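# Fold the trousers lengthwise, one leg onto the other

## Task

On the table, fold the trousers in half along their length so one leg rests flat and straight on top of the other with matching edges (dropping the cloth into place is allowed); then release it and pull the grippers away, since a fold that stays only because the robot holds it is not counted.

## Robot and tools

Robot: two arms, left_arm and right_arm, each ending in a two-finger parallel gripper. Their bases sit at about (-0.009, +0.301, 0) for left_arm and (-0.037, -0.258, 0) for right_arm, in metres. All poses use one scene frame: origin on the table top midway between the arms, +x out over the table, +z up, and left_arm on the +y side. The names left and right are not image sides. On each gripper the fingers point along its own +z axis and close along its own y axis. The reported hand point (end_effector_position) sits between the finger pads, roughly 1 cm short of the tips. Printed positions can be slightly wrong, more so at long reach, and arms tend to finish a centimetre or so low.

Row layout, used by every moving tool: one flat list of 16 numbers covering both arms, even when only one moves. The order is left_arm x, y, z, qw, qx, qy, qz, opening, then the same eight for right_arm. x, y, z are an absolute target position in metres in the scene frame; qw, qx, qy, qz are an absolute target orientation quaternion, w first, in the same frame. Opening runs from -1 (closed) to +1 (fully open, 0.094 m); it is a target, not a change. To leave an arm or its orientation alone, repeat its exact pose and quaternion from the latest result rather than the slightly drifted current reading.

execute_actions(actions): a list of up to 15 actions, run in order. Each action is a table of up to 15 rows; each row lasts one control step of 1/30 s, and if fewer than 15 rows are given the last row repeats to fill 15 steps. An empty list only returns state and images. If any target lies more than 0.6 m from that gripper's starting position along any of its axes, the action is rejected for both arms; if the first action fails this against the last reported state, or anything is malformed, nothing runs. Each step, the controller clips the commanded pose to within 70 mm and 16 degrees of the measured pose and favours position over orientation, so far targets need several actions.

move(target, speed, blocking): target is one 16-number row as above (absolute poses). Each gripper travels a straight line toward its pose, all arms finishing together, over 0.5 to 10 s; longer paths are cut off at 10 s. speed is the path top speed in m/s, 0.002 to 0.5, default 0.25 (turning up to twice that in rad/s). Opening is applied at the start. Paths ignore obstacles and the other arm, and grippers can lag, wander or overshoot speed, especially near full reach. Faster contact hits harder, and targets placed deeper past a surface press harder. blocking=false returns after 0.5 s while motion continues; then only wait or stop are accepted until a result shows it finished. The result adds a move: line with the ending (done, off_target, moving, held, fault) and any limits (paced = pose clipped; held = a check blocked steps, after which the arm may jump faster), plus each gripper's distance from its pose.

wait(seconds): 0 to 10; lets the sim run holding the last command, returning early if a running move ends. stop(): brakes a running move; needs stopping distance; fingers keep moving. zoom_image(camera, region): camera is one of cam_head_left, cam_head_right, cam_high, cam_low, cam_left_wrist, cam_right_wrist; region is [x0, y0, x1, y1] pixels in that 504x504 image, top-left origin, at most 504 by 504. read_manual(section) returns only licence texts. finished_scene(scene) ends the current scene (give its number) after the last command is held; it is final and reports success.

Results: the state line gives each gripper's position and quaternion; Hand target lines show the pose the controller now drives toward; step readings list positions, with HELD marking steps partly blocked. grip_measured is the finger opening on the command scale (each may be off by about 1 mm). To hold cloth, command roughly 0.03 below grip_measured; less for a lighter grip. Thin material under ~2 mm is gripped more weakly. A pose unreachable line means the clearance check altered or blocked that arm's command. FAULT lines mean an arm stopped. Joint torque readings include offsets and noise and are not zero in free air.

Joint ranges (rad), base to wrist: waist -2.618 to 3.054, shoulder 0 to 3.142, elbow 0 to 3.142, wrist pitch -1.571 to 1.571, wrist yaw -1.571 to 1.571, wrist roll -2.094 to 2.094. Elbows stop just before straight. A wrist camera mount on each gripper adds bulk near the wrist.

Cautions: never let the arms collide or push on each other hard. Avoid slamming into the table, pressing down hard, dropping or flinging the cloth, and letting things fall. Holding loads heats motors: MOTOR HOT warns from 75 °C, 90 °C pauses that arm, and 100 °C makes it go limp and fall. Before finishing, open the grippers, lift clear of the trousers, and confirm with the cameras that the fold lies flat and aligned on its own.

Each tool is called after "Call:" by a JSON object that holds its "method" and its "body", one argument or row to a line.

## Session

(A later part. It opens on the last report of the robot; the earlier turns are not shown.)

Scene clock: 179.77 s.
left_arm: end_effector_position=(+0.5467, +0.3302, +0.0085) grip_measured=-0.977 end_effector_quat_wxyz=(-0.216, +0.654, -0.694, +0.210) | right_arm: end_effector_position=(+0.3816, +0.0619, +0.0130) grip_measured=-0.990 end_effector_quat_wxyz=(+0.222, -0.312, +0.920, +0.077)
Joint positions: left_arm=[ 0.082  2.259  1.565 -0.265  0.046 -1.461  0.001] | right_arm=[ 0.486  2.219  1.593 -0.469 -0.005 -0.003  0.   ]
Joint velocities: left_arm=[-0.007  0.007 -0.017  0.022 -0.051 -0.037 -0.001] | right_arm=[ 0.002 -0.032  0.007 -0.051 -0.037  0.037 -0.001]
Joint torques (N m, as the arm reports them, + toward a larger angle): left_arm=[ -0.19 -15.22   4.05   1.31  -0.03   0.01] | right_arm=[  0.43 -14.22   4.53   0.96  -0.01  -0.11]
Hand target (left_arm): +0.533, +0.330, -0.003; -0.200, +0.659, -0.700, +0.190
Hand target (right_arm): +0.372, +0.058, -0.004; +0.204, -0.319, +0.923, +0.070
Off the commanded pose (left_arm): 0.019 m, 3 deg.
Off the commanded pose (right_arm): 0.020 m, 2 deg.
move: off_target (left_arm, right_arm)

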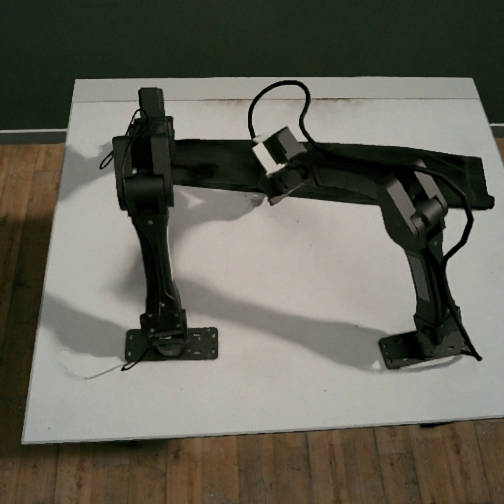

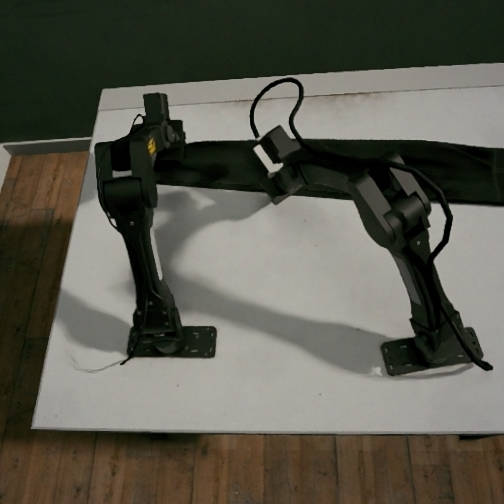

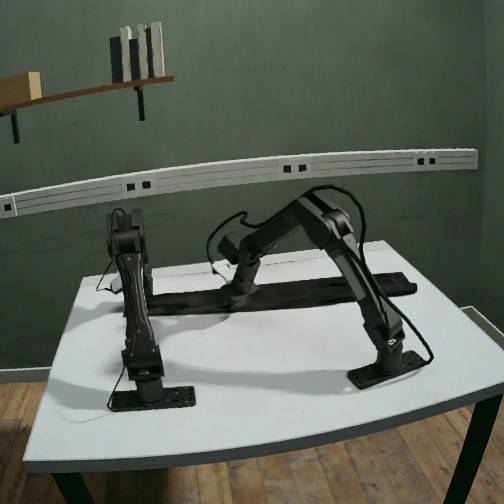

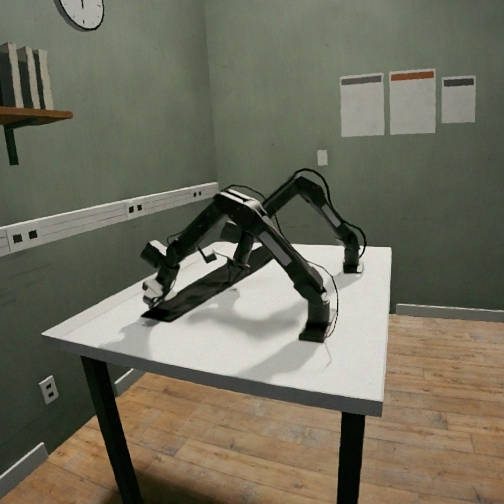

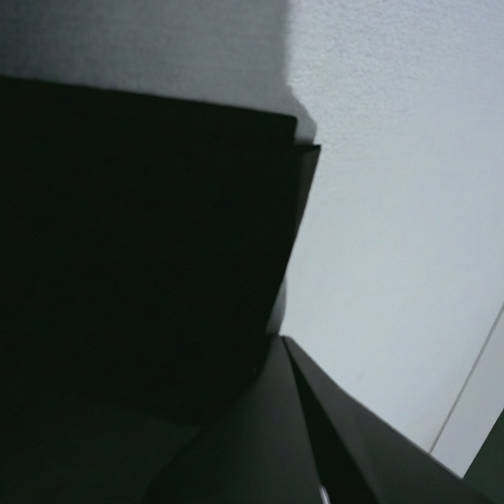

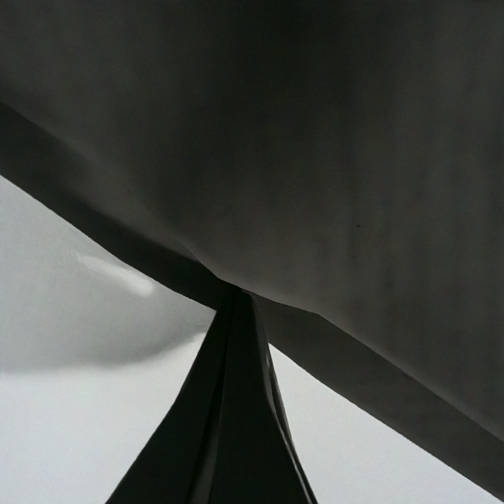

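Call:
{"method": "move", "body": {
  "target": [0.529,0.33,-0.004, 0.2,-0.66,0.70,-0.19,-1,  0.36,0.045,0.05, 0.204,-0.318,0.922,0.07,-1],
  "speed": 0.04
}}

Call:
{"method": "move", "body": {
  "target": [0.56,0.33,0.05, 0.2,-0.66,0.70,-0.19,-1,  0.33,0.02,0.1, 0.204,-0.318,0.922,0.07,-1],
  "speed": 0.05
}}

Call:
{"method": "move", "body": {
  "target": [0.2,0.42,0.15, 0,-0.77,0.638,0,-1,  0.2,-0.25,0.15, 0.1,0,0.99,0,-1]
}}

Scene clock: 189.97 s.
left_arm: end_effector_position=(+0.5431, +0.3300, +0.0084) grip_measured=-0.977 end_effector_quat_wxyz=(-0.217, +0.654, -0.694, +0.210) | right_arm: end_effector_position=(+0.3654, +0.0496, +0.0463) grip_measured=-0.990 end_effector_quat_wxyz=(+0.207, -0.314, +0.924, +0.072)
Joint positions: left_arm=[ 0.082  2.247  1.542 -0.254  0.046 -1.461  0.001] | right_arm=[ 0.486  2.124  1.593 -0.599 -0.005 -0.005  0.   ]
Joint velocities: left_arm=[-0.017 -0.002 -0.002 -0.037  0.051  0.051 -0.   ] | right_arm=[ 0.007  0.017 -0.037 -0.007  0.022 -0.11  -0.001]
Joint torques (N m, as the arm reports them, + toward a larger angle): left_arm=[ -0.14 -15.07   4.03   1.31  -0.03   0.01] | right_arm=[ -0.25 -16.98   4.92   0.76  -0.07  -0.05]
Hand target (left_arm): +0.529, +0.330, -0.004; -0.200, +0.659, -0.700, +0.190
Hand target (right_arm): +0.360, +0.045, +0.050; +0.204, -0.319, +0.923, +0.070
Off the commanded pose (left_arm): 0.019 m, 3 deg.
Off the commanded pose (right_arm): 0.008 m, 1 deg.
move: off_target (left_arm)

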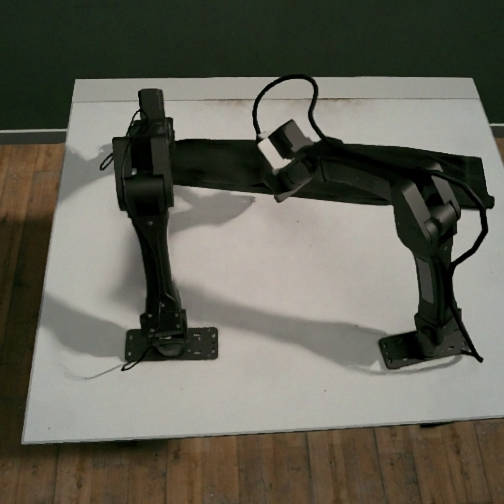

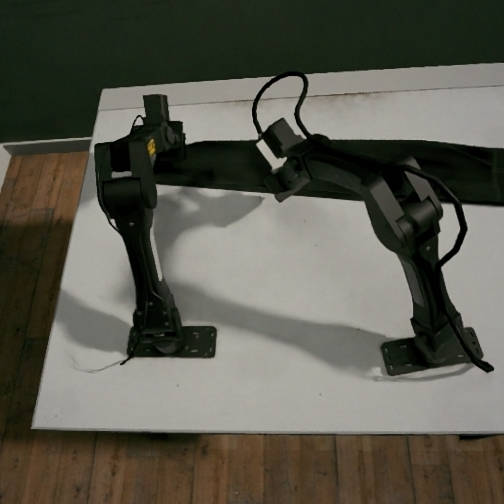

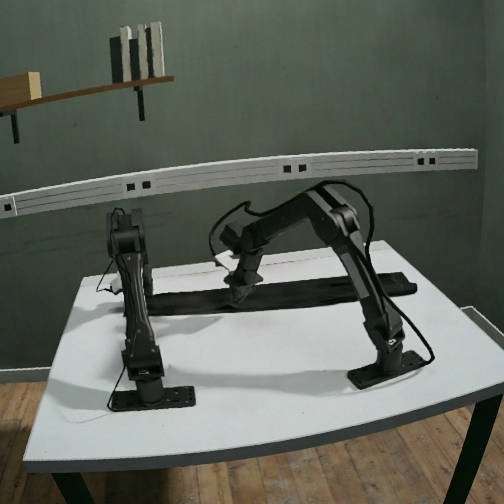

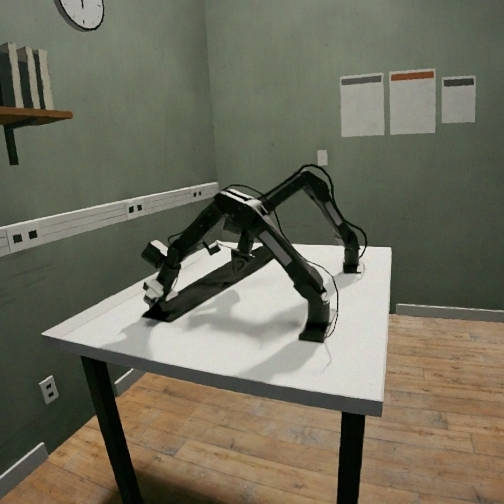

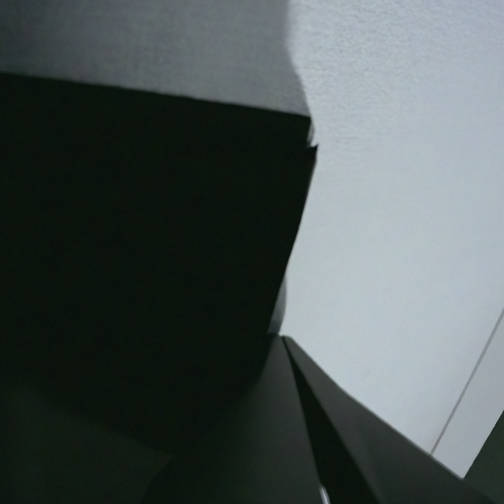

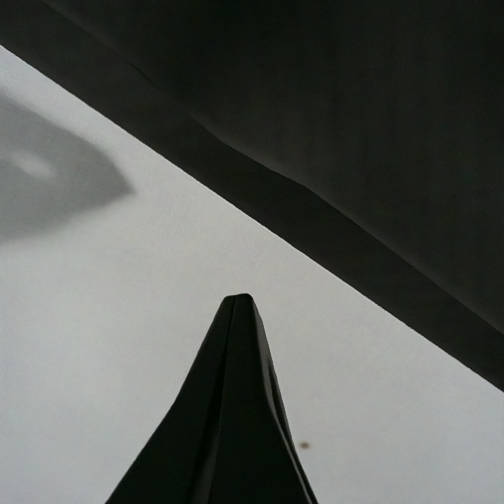

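Scene clock: 191.93 s.
left_arm: end_effector_position=(+0.5640, +0.3313, +0.0575) grip_measured=-0.977 end_effector_quat_wxyz=(-0.209, +0.656, -0.696, +0.204) | right_arm: end_effector_position=(+0.3335, +0.0253, +0.0956) grip_measured=-0.990 end_effector_quat_wxyz=(+0.204, -0.316, +0.924, +0.070)
Joint positions: left_arm=[ 0.082  2.27   1.802 -0.511  0.046 -1.461  0.001] | right_arm=[ 0.486  1.932  1.514 -0.718 -0.005 -0.008  0.   ]
Joint velocities: left_arm=[-0.007 -0.002 -0.007  0.022 -0.022 -0.022  0.   ] | right_arm=[ 0.017 -0.017  0.017 -0.095  0.007 -0.051 -0.001]
Joint torques (N m, as the arm reports them, + toward a larger angle): left_arm=[ -0.61 -14.05   7.42   1.29  -0.05  -0.01] | right_arm=[ -0.74 -14.95   5.51   0.81  -0.04  -0.13]
Hand target (left_arm): +0.561, +0.330, +0.050; -0.200, +0.659, -0.700, +0.190
Hand target (right_arm): +0.330, +0.021, +0.100; +0.204, -0.318, +0.923, +0.070
Off the commanded pose (left_arm): 0.009 m, 2 deg.
Off the commanded pose (right_arm): 0.008 m, 0 deg.
move: done

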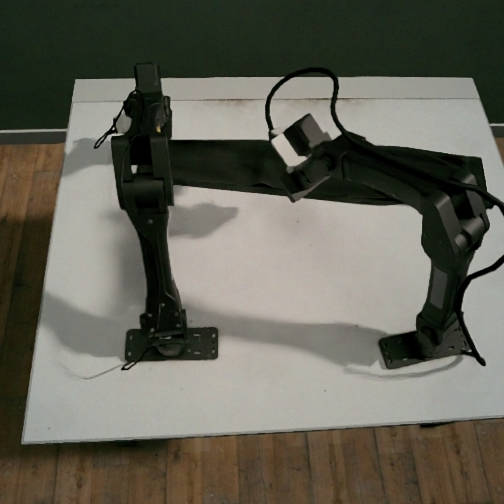

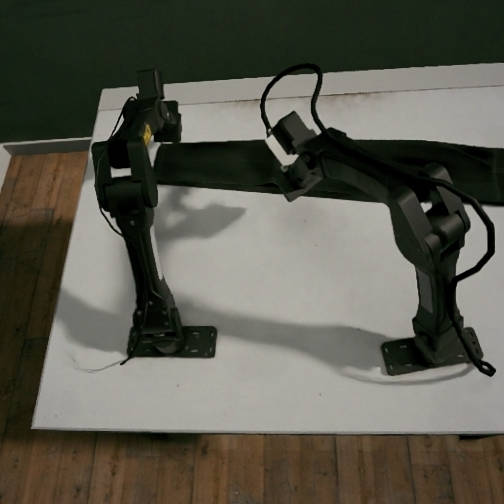

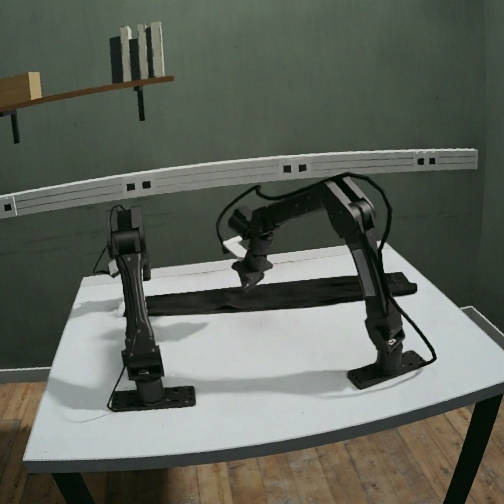

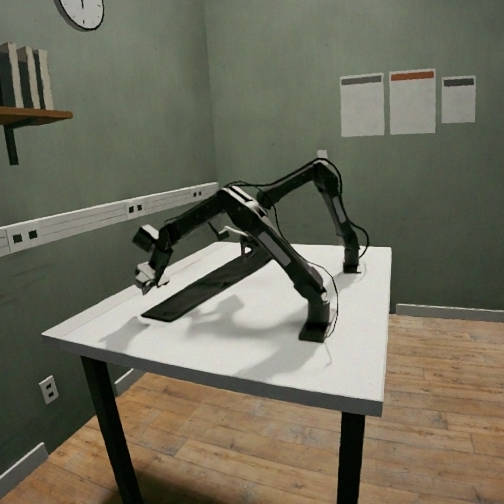

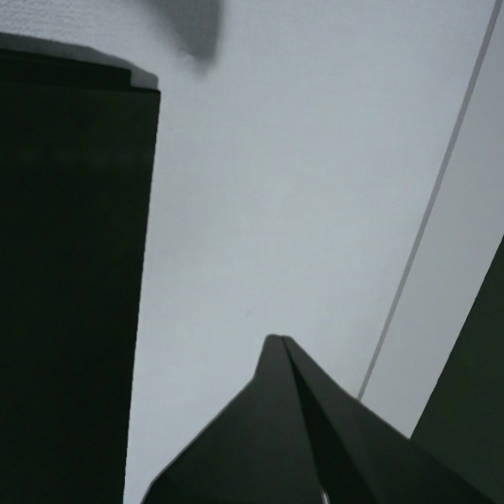

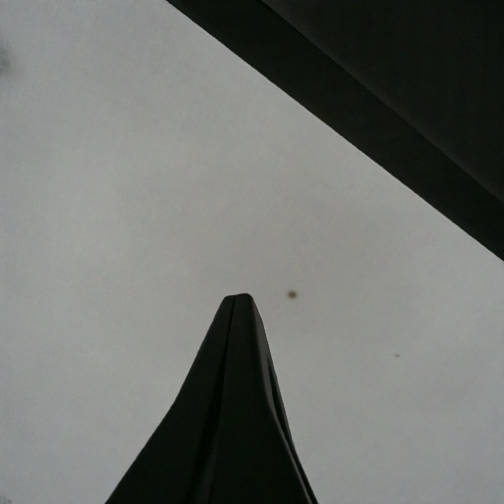

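Scene clock: 194.10 s.
left_arm: end_effector_position=(+0.2126, +0.4186, +0.1536) grip_measured=-0.977 end_effector_quat_wxyz=(-0.002, +0.768, -0.640, +0.019) | right_arm: end_effector_position=(+0.2035, -0.2467, +0.1488) grip_measured=-0.990 end_effector_quat_wxyz=(+0.095, -0.001, +0.995, -0.001)
Joint positions: left_arm=[ 0.523  1.478  1.319 -1.395  0.034 -1.246  0.001] | right_arm=[-0.112  1.271  1.118 -1.227  0.012  0.049  0.   ]
Joint velocities: left_arm=[ 0.012 -0.007  0.012  0.051  0.022 -0.007 -0.001] | right_arm=[-0.007  0.002 -0.017 -0.051  0.022 -0.051 -0.   ]
Joint torques (N m, as the arm reports them, + toward a larger angle): left_arm=[ 0.91 -7.19  4.3   0.39 -0.12  0.06] | right_arm=[-0.68 -6.4   5.54  0.41 -0.03 -0.03]
Hand target (left_arm): +0.201, +0.419, +0.153; +0.006, +0.768, -0.640, +0.005
Hand target (right_arm): +0.198, -0.249, +0.150; +0.097, -0.002, +0.995, -0.002
Off the commanded pose (left_arm): 0.013 m, 2 deg.
Off the commanded pose (right_arm): 0.005 m, 1 deg.
move: off_target (left_arm)

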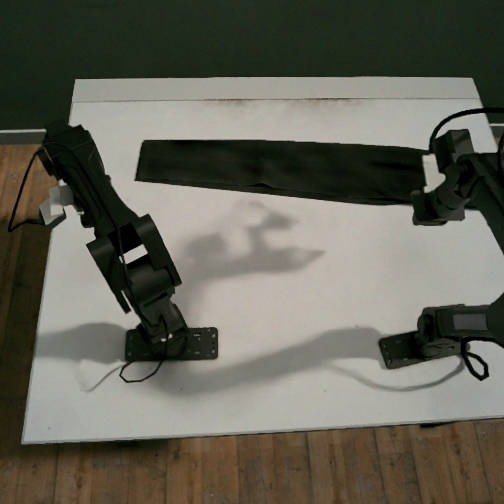

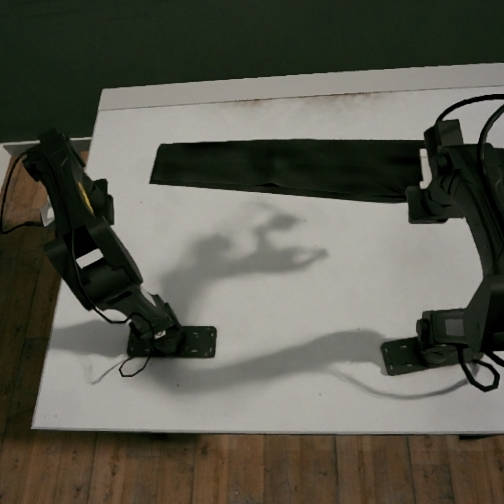

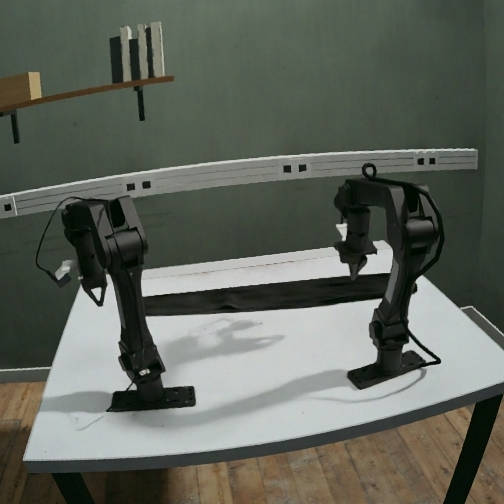

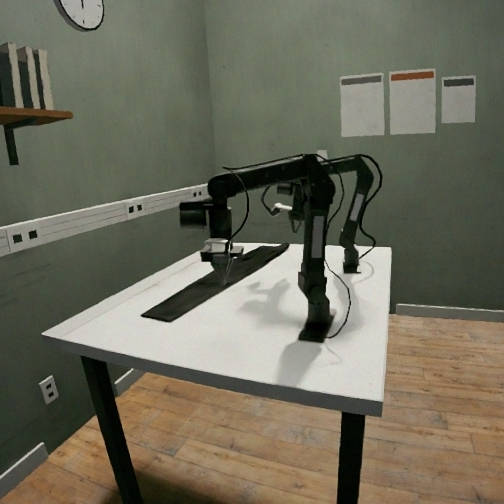

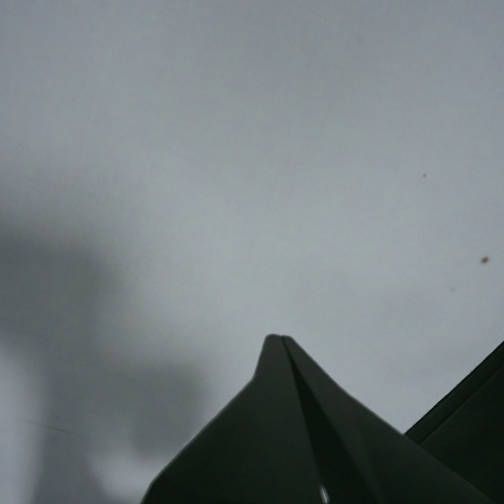

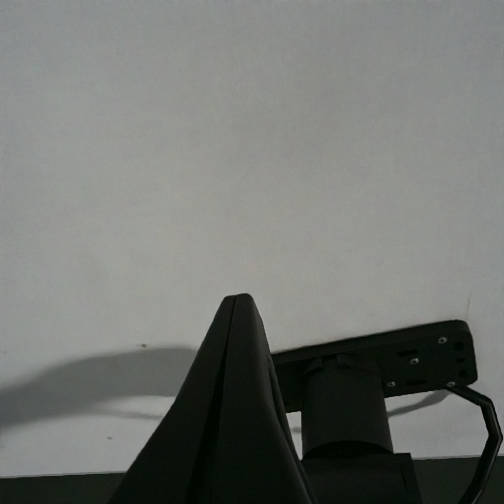

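Call:
{"method": "zoom_image", "body": {
  "camera": "cam_head_left",
  "region": [120, 110, 440, 230]
}}

Region (120, 110, 440, 230) of cam_head_left's 504x504 image, scaled by 1.575, with more detail than that image has; it fills the top 189 rows of this view, and the rest is white.

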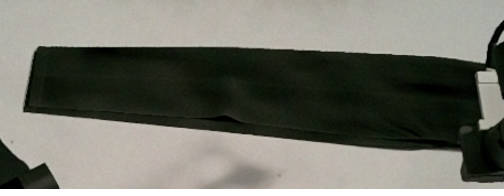

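Call:
{"method": "move", "body": {
  "target": [0.5,0.13,0.09, 0.158,-0.508,0.817,-0.226,-1,  0.2,-0.25,0.15, 0.1,0,0.99,0,-1]
}}

Call:
{"method": "move", "body": {
  "target": [0.58,0.10,0.03, 0.19,-0.5,0.80,-0.27,-1,  0.2,-0.25,0.15, 0.1,0,0.99,0,-1],
  "speed": 0.08
}}

Scene clock: 221.43 s.
left_arm: end_effector_position=(+0.4941, +0.1332, +0.0846) grip_measured=-0.977 end_effector_quat_wxyz=(+0.155, -0.512, +0.816, -0.220) | right_arm: end_effector_position=(+0.2033, -0.2467, +0.1487) grip_measured=-0.990 end_effector_quat_wxyz=(+0.095, -0.003, +0.995, -0.001)
Joint positions: left_arm=[-0.292  2.108  1.675 -0.595  0.046 -1.441  0.001] | right_arm=[-0.112  1.271  1.118 -1.228  0.012  0.045  0.   ]
Joint velocities: left_arm=[ 0.002 -0.002 -0.017 -0.007 -0.022  0.051  0.   ] | right_arm=[ 0.012  0.002 -0.002  0.022  0.007  0.007  0.   ]
Joint torques (N m, as the arm reports them, + toward a larger angle): left_arm=[ -0.37 -13.34   7.35   1.53  -0.11   0.08] | right_arm=[-1.59 -6.51  5.48  0.47 -0.06 -0.1 ]
Hand target (left_arm): +0.499, +0.133, +0.087; +0.166, -0.507, +0.817, -0.218
Hand target (right_arm): +0.200, -0.250, +0.150; +0.100, +0.000, +0.995, -0.000
Off the commanded pose (left_arm): 0.009 m, 1 deg.
Off the commanded pose (right_arm): 0.005 m, 1 deg.
move: done

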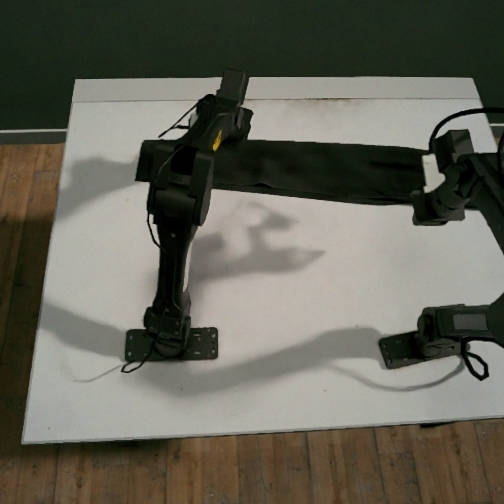

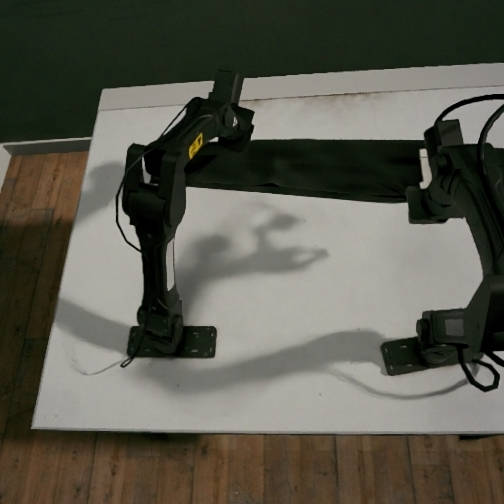

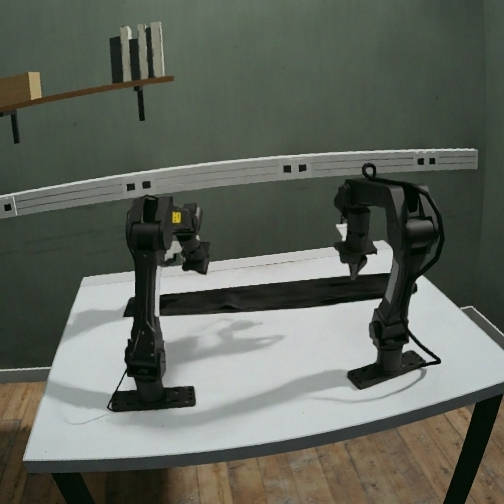

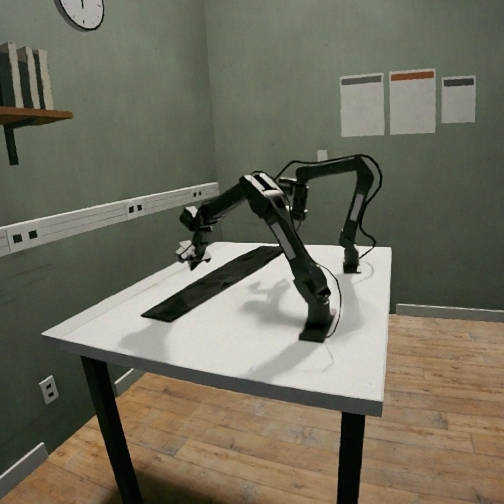

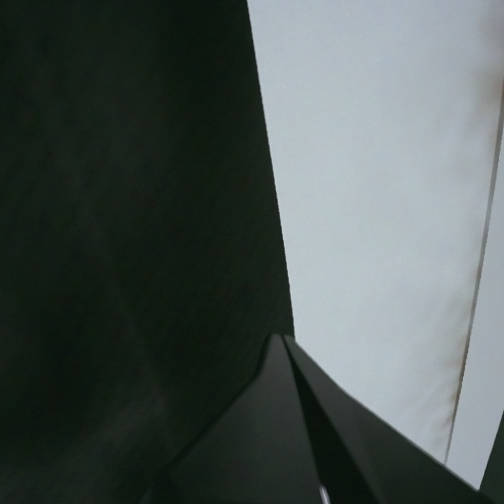

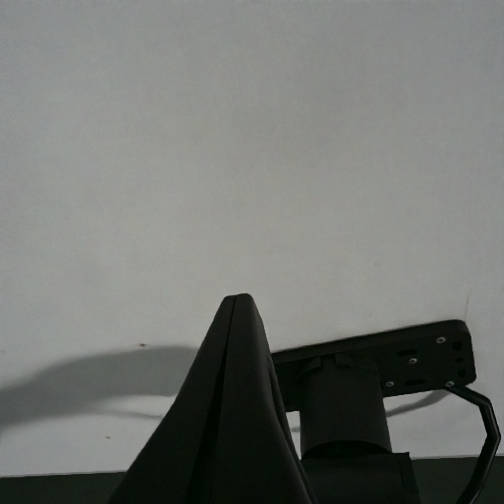

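Scene clock: 223.13 s.
left_arm: end_effector_position=(+0.5776, +0.1066, +0.0282) grip_measured=-0.977 end_effector_quat_wxyz=(+0.190, -0.504, +0.800, -0.264) | right_arm: end_effector_position=(+0.2033, -0.2467, +0.1487) grip_measured=-0.990 end_effector_quat_wxyz=(+0.095, -0.003, +0.995, -0.001)
Joint positions: left_arm=[-0.292  2.443  1.945 -0.411  0.046 -1.449  0.001] | right_arm=[-0.112  1.271  1.118 -1.228  0.012  0.045  0.   ]
Joint velocities: left_arm=[ 0.007 -0.007  0.017  0.007  0.022 -0.037 -0.   ] | right_arm=[-0.012 -0.012  0.017 -0.022 -0.022 -0.051 -0.001]
Joint torques (N m, as the arm reports them, + toward a larger angle): left_arm=[ -0.89 -16.06   7.44   1.67   0.08  -0.04] | right_arm=[-1.41 -6.79  5.59  0.47 -0.02 -0.04]
Hand target (left_arm): +0.580, +0.100, +0.029; +0.190, -0.501, +0.800, -0.270
Hand target (right_arm): +0.200, -0.250, +0.150; +0.100, +0.000, +0.995, -0.000
Off the commanded pose (left_arm): 0.007 m, 1 deg.
Off the commanded pose (right_arm): 0.005 m, 1 deg.
move: done

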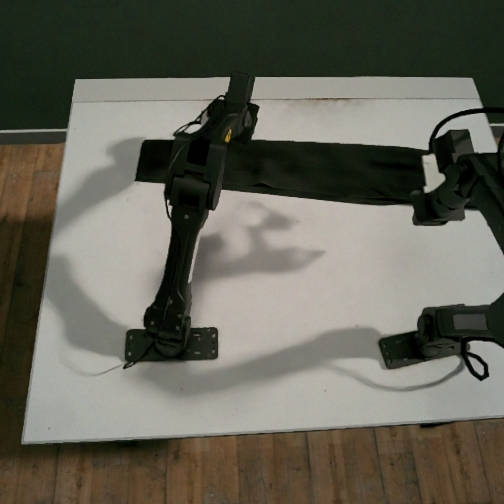

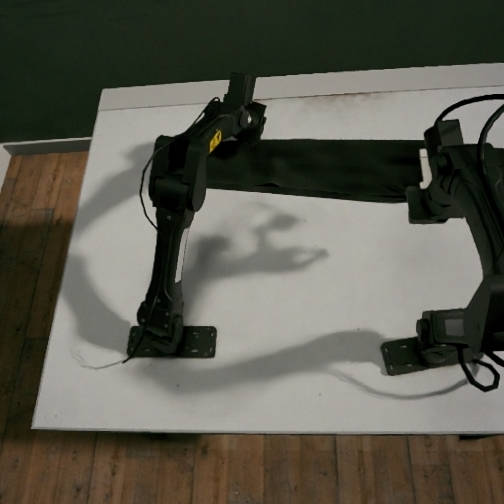

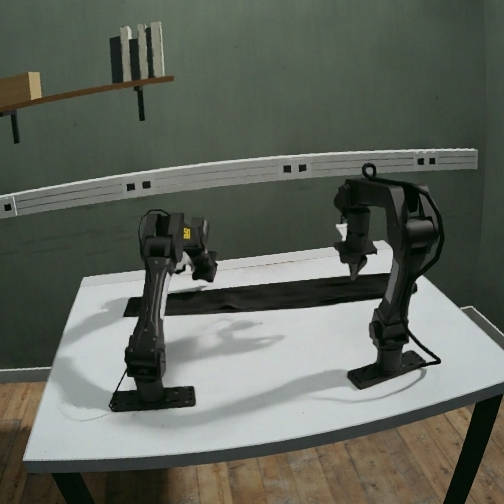

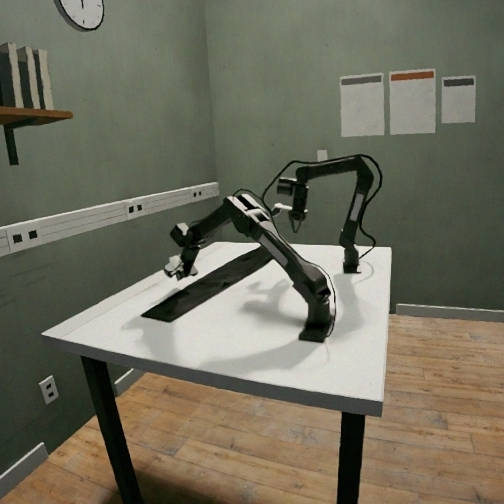

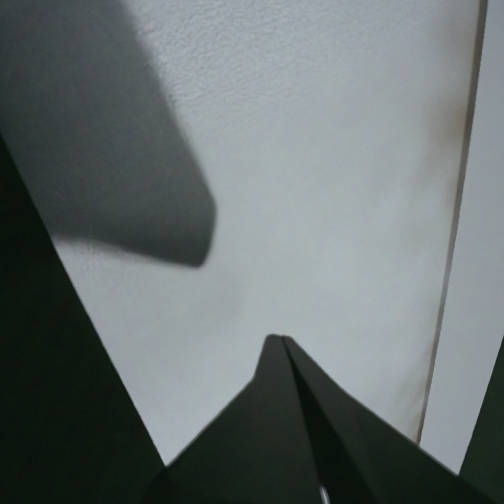

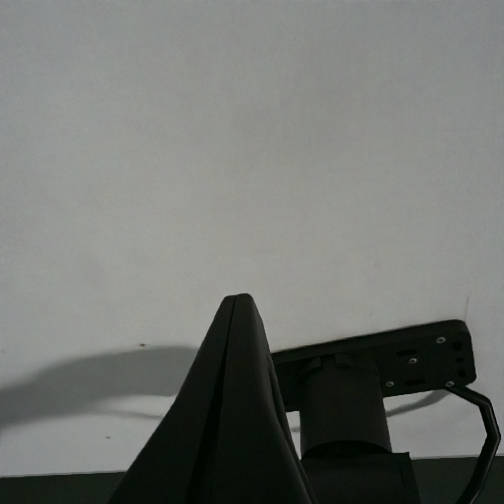

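There's room; go a bit toward −y and down.

Call:
{"method": "move", "body": {
  "target": [0.555,0.06,-0.003, 0.19,-0.5,0.80,-0.27,-1,  0.2,-0.25,0.15, 0.1,0,0.99,0,-1],
  "speed": 0.03
}}

Scene clock: 231.30 s.
left_arm: end_effector_position=(+0.5602, +0.0609, +0.0101) grip_measured=-0.977 end_effector_quat_wxyz=(+0.192, -0.497, +0.797, -0.284) | right_arm: end_effector_position=(+0.2033, -0.2467, +0.1487) grip_measured=-0.990 end_effector_quat_wxyz=(+0.095, -0.003, +0.995, -0.001)
Joint positions: left_arm=[-0.38   2.443  1.845 -0.274  0.013 -1.517  0.001] | right_arm=[-0.112  1.271  1.118 -1.228  0.012  0.045  0.   ]
Joint velocities: left_arm=[-0.017 -0.002 -0.002  0.051  0.007  0.051  0.   ] | right_arm=[ 0.002  0.007  0.022  0.022 -0.007 -0.125  0.   ]
Joint torques (N m, as the arm reports them, + toward a larger angle): left_arm=[ -0.97 -15.83   5.     1.74  -0.1   -0.04] | right_arm=[-1.53 -6.8   5.49  0.48 -0.07 -0.12]
Hand target (left_arm): +0.555, +0.061, -0.003; +0.191, -0.500, +0.801, -0.270
Hand target (right_arm): +0.200, -0.250, +0.150; +0.100, +0.000, +0.995, -0.000
Off the commanded pose (left_arm): 0.014 m, 2 deg.
Off the commanded pose (right_arm): 0.005 m, 1 deg.
move: off_target (left_arm)

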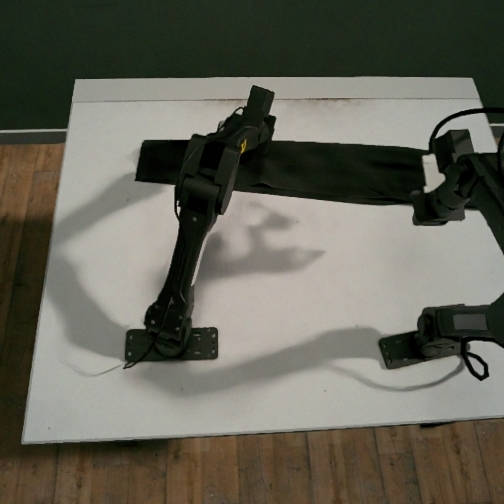

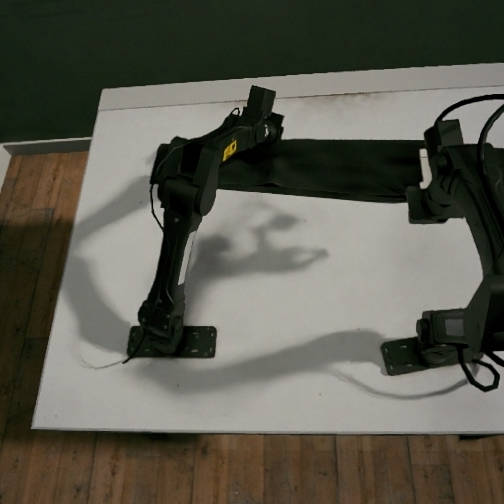

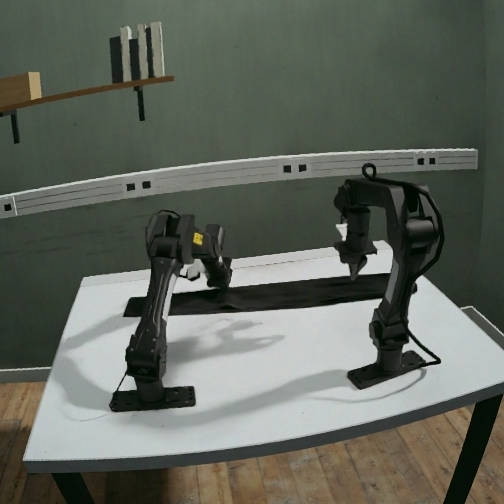

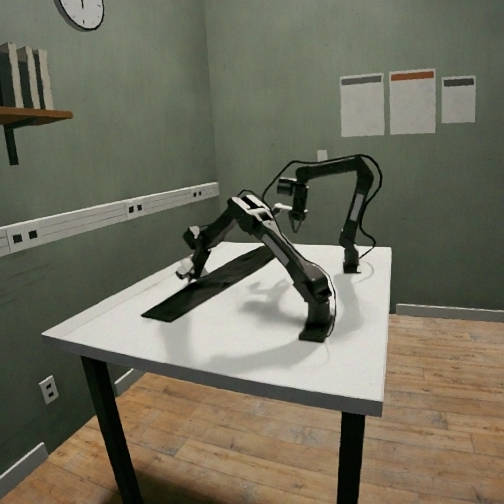

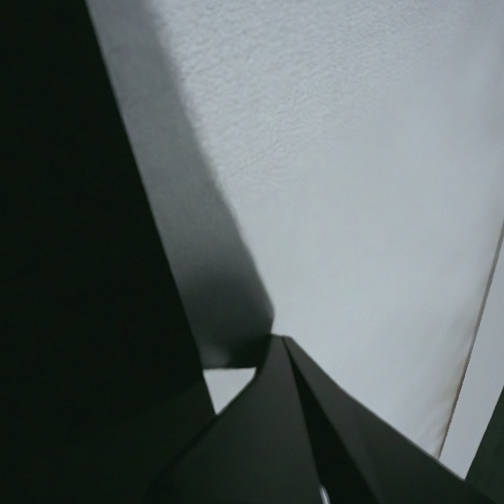

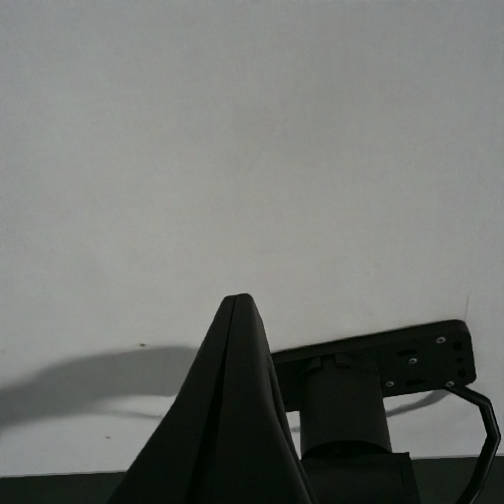

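Call:
{"method": "move", "body": {
  "target": [0.516,0.06,-0.004, 0.19,-0.5,0.80,-0.27,-1,  0.2,-0.25,0.15, 0.1,0,0.99,0,-1],
  "speed": 0.02
}}

Call:
{"method": "zoom_image", "body": {
  "camera": "cam_head_right",
  "region": [140, 110, 440, 230]
}}

Scene clock: 239.70 s.
left_arm: end_effector_position=(+0.5293, +0.0602, +0.0087) grip_measured=-0.977 end_effector_quat_wxyz=(+0.201, -0.497, +0.792, -0.292) | right_arm: end_effector_position=(+0.2033, -0.2467, +0.1487) grip_measured=-0.990 end_effector_quat_wxyz=(+0.095, -0.003, +0.995, -0.001)
Joint positions: left_arm=[-0.409  2.329  1.613 -0.131 -0.012 -1.543  0.001] | right_arm=[-0.112  1.271  1.118 -1.228  0.012  0.045  0.   ]
Joint velocities: left_arm=[-0.002  0.012 -0.007 -0.051 -0.007 -0.007  0.   ] | right_arm=[-0.012  0.002 -0.002  0.007  0.037 -0.007 -0.   ]
Joint torques (N m, as the arm reports them, + toward a larger angle): left_arm=[ -1.34 -15.96   4.2    1.46  -0.09  -0.02] | right_arm=[-1.21 -6.4   5.39  0.45 -0.02 -0.11]
Hand target (left_arm): +0.516, +0.061, -0.003; +0.191, -0.500, +0.801, -0.270
Hand target (right_arm): +0.200, -0.250, +0.150; +0.100, +0.000, +0.995, -0.000
Off the commanded pose (left_arm): 0.018 m, 3 deg.
Off the commanded pose (right_arm): 0.005 m, 1 deg.
move: off_target (left_arm)

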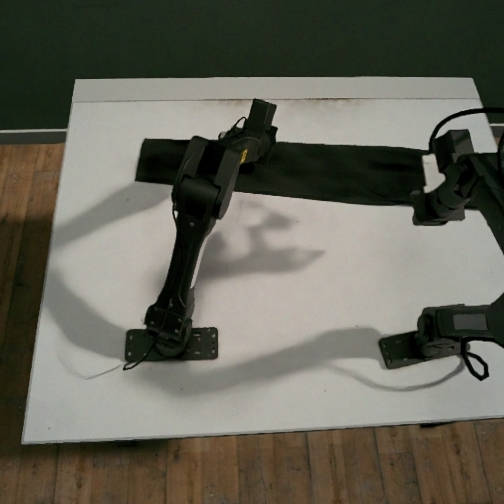

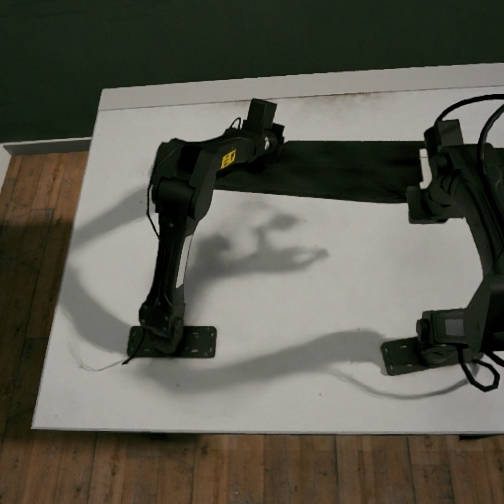

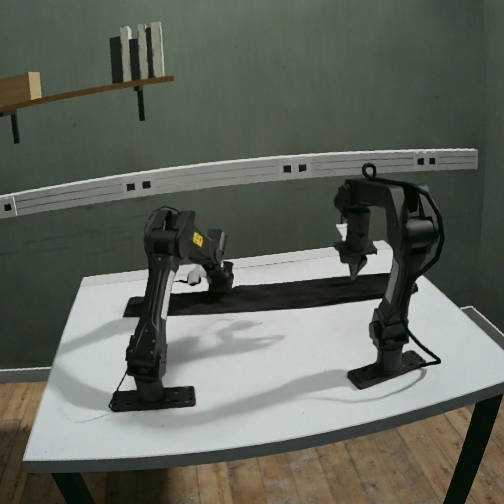

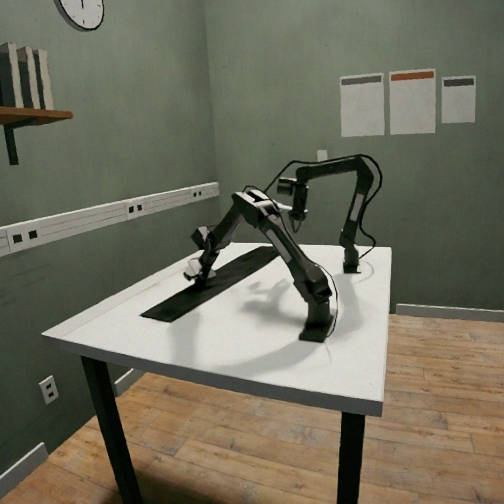

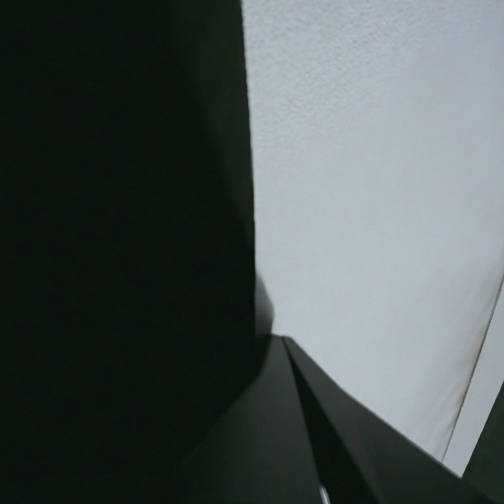

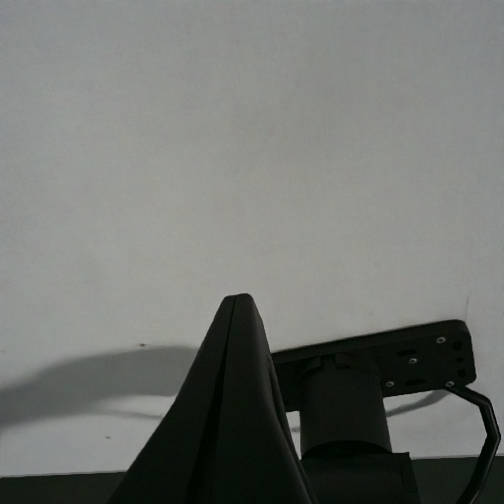

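Region (140, 110, 440, 230) of cam_head_right's 504x504 image, scaled by 1.680, with more detail than that image has; it fills the top 202 rows of this view, and the rest is white.

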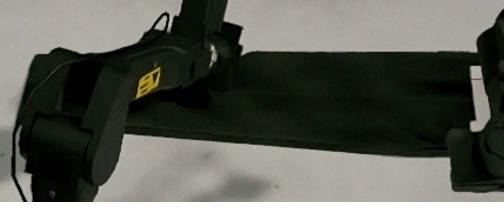

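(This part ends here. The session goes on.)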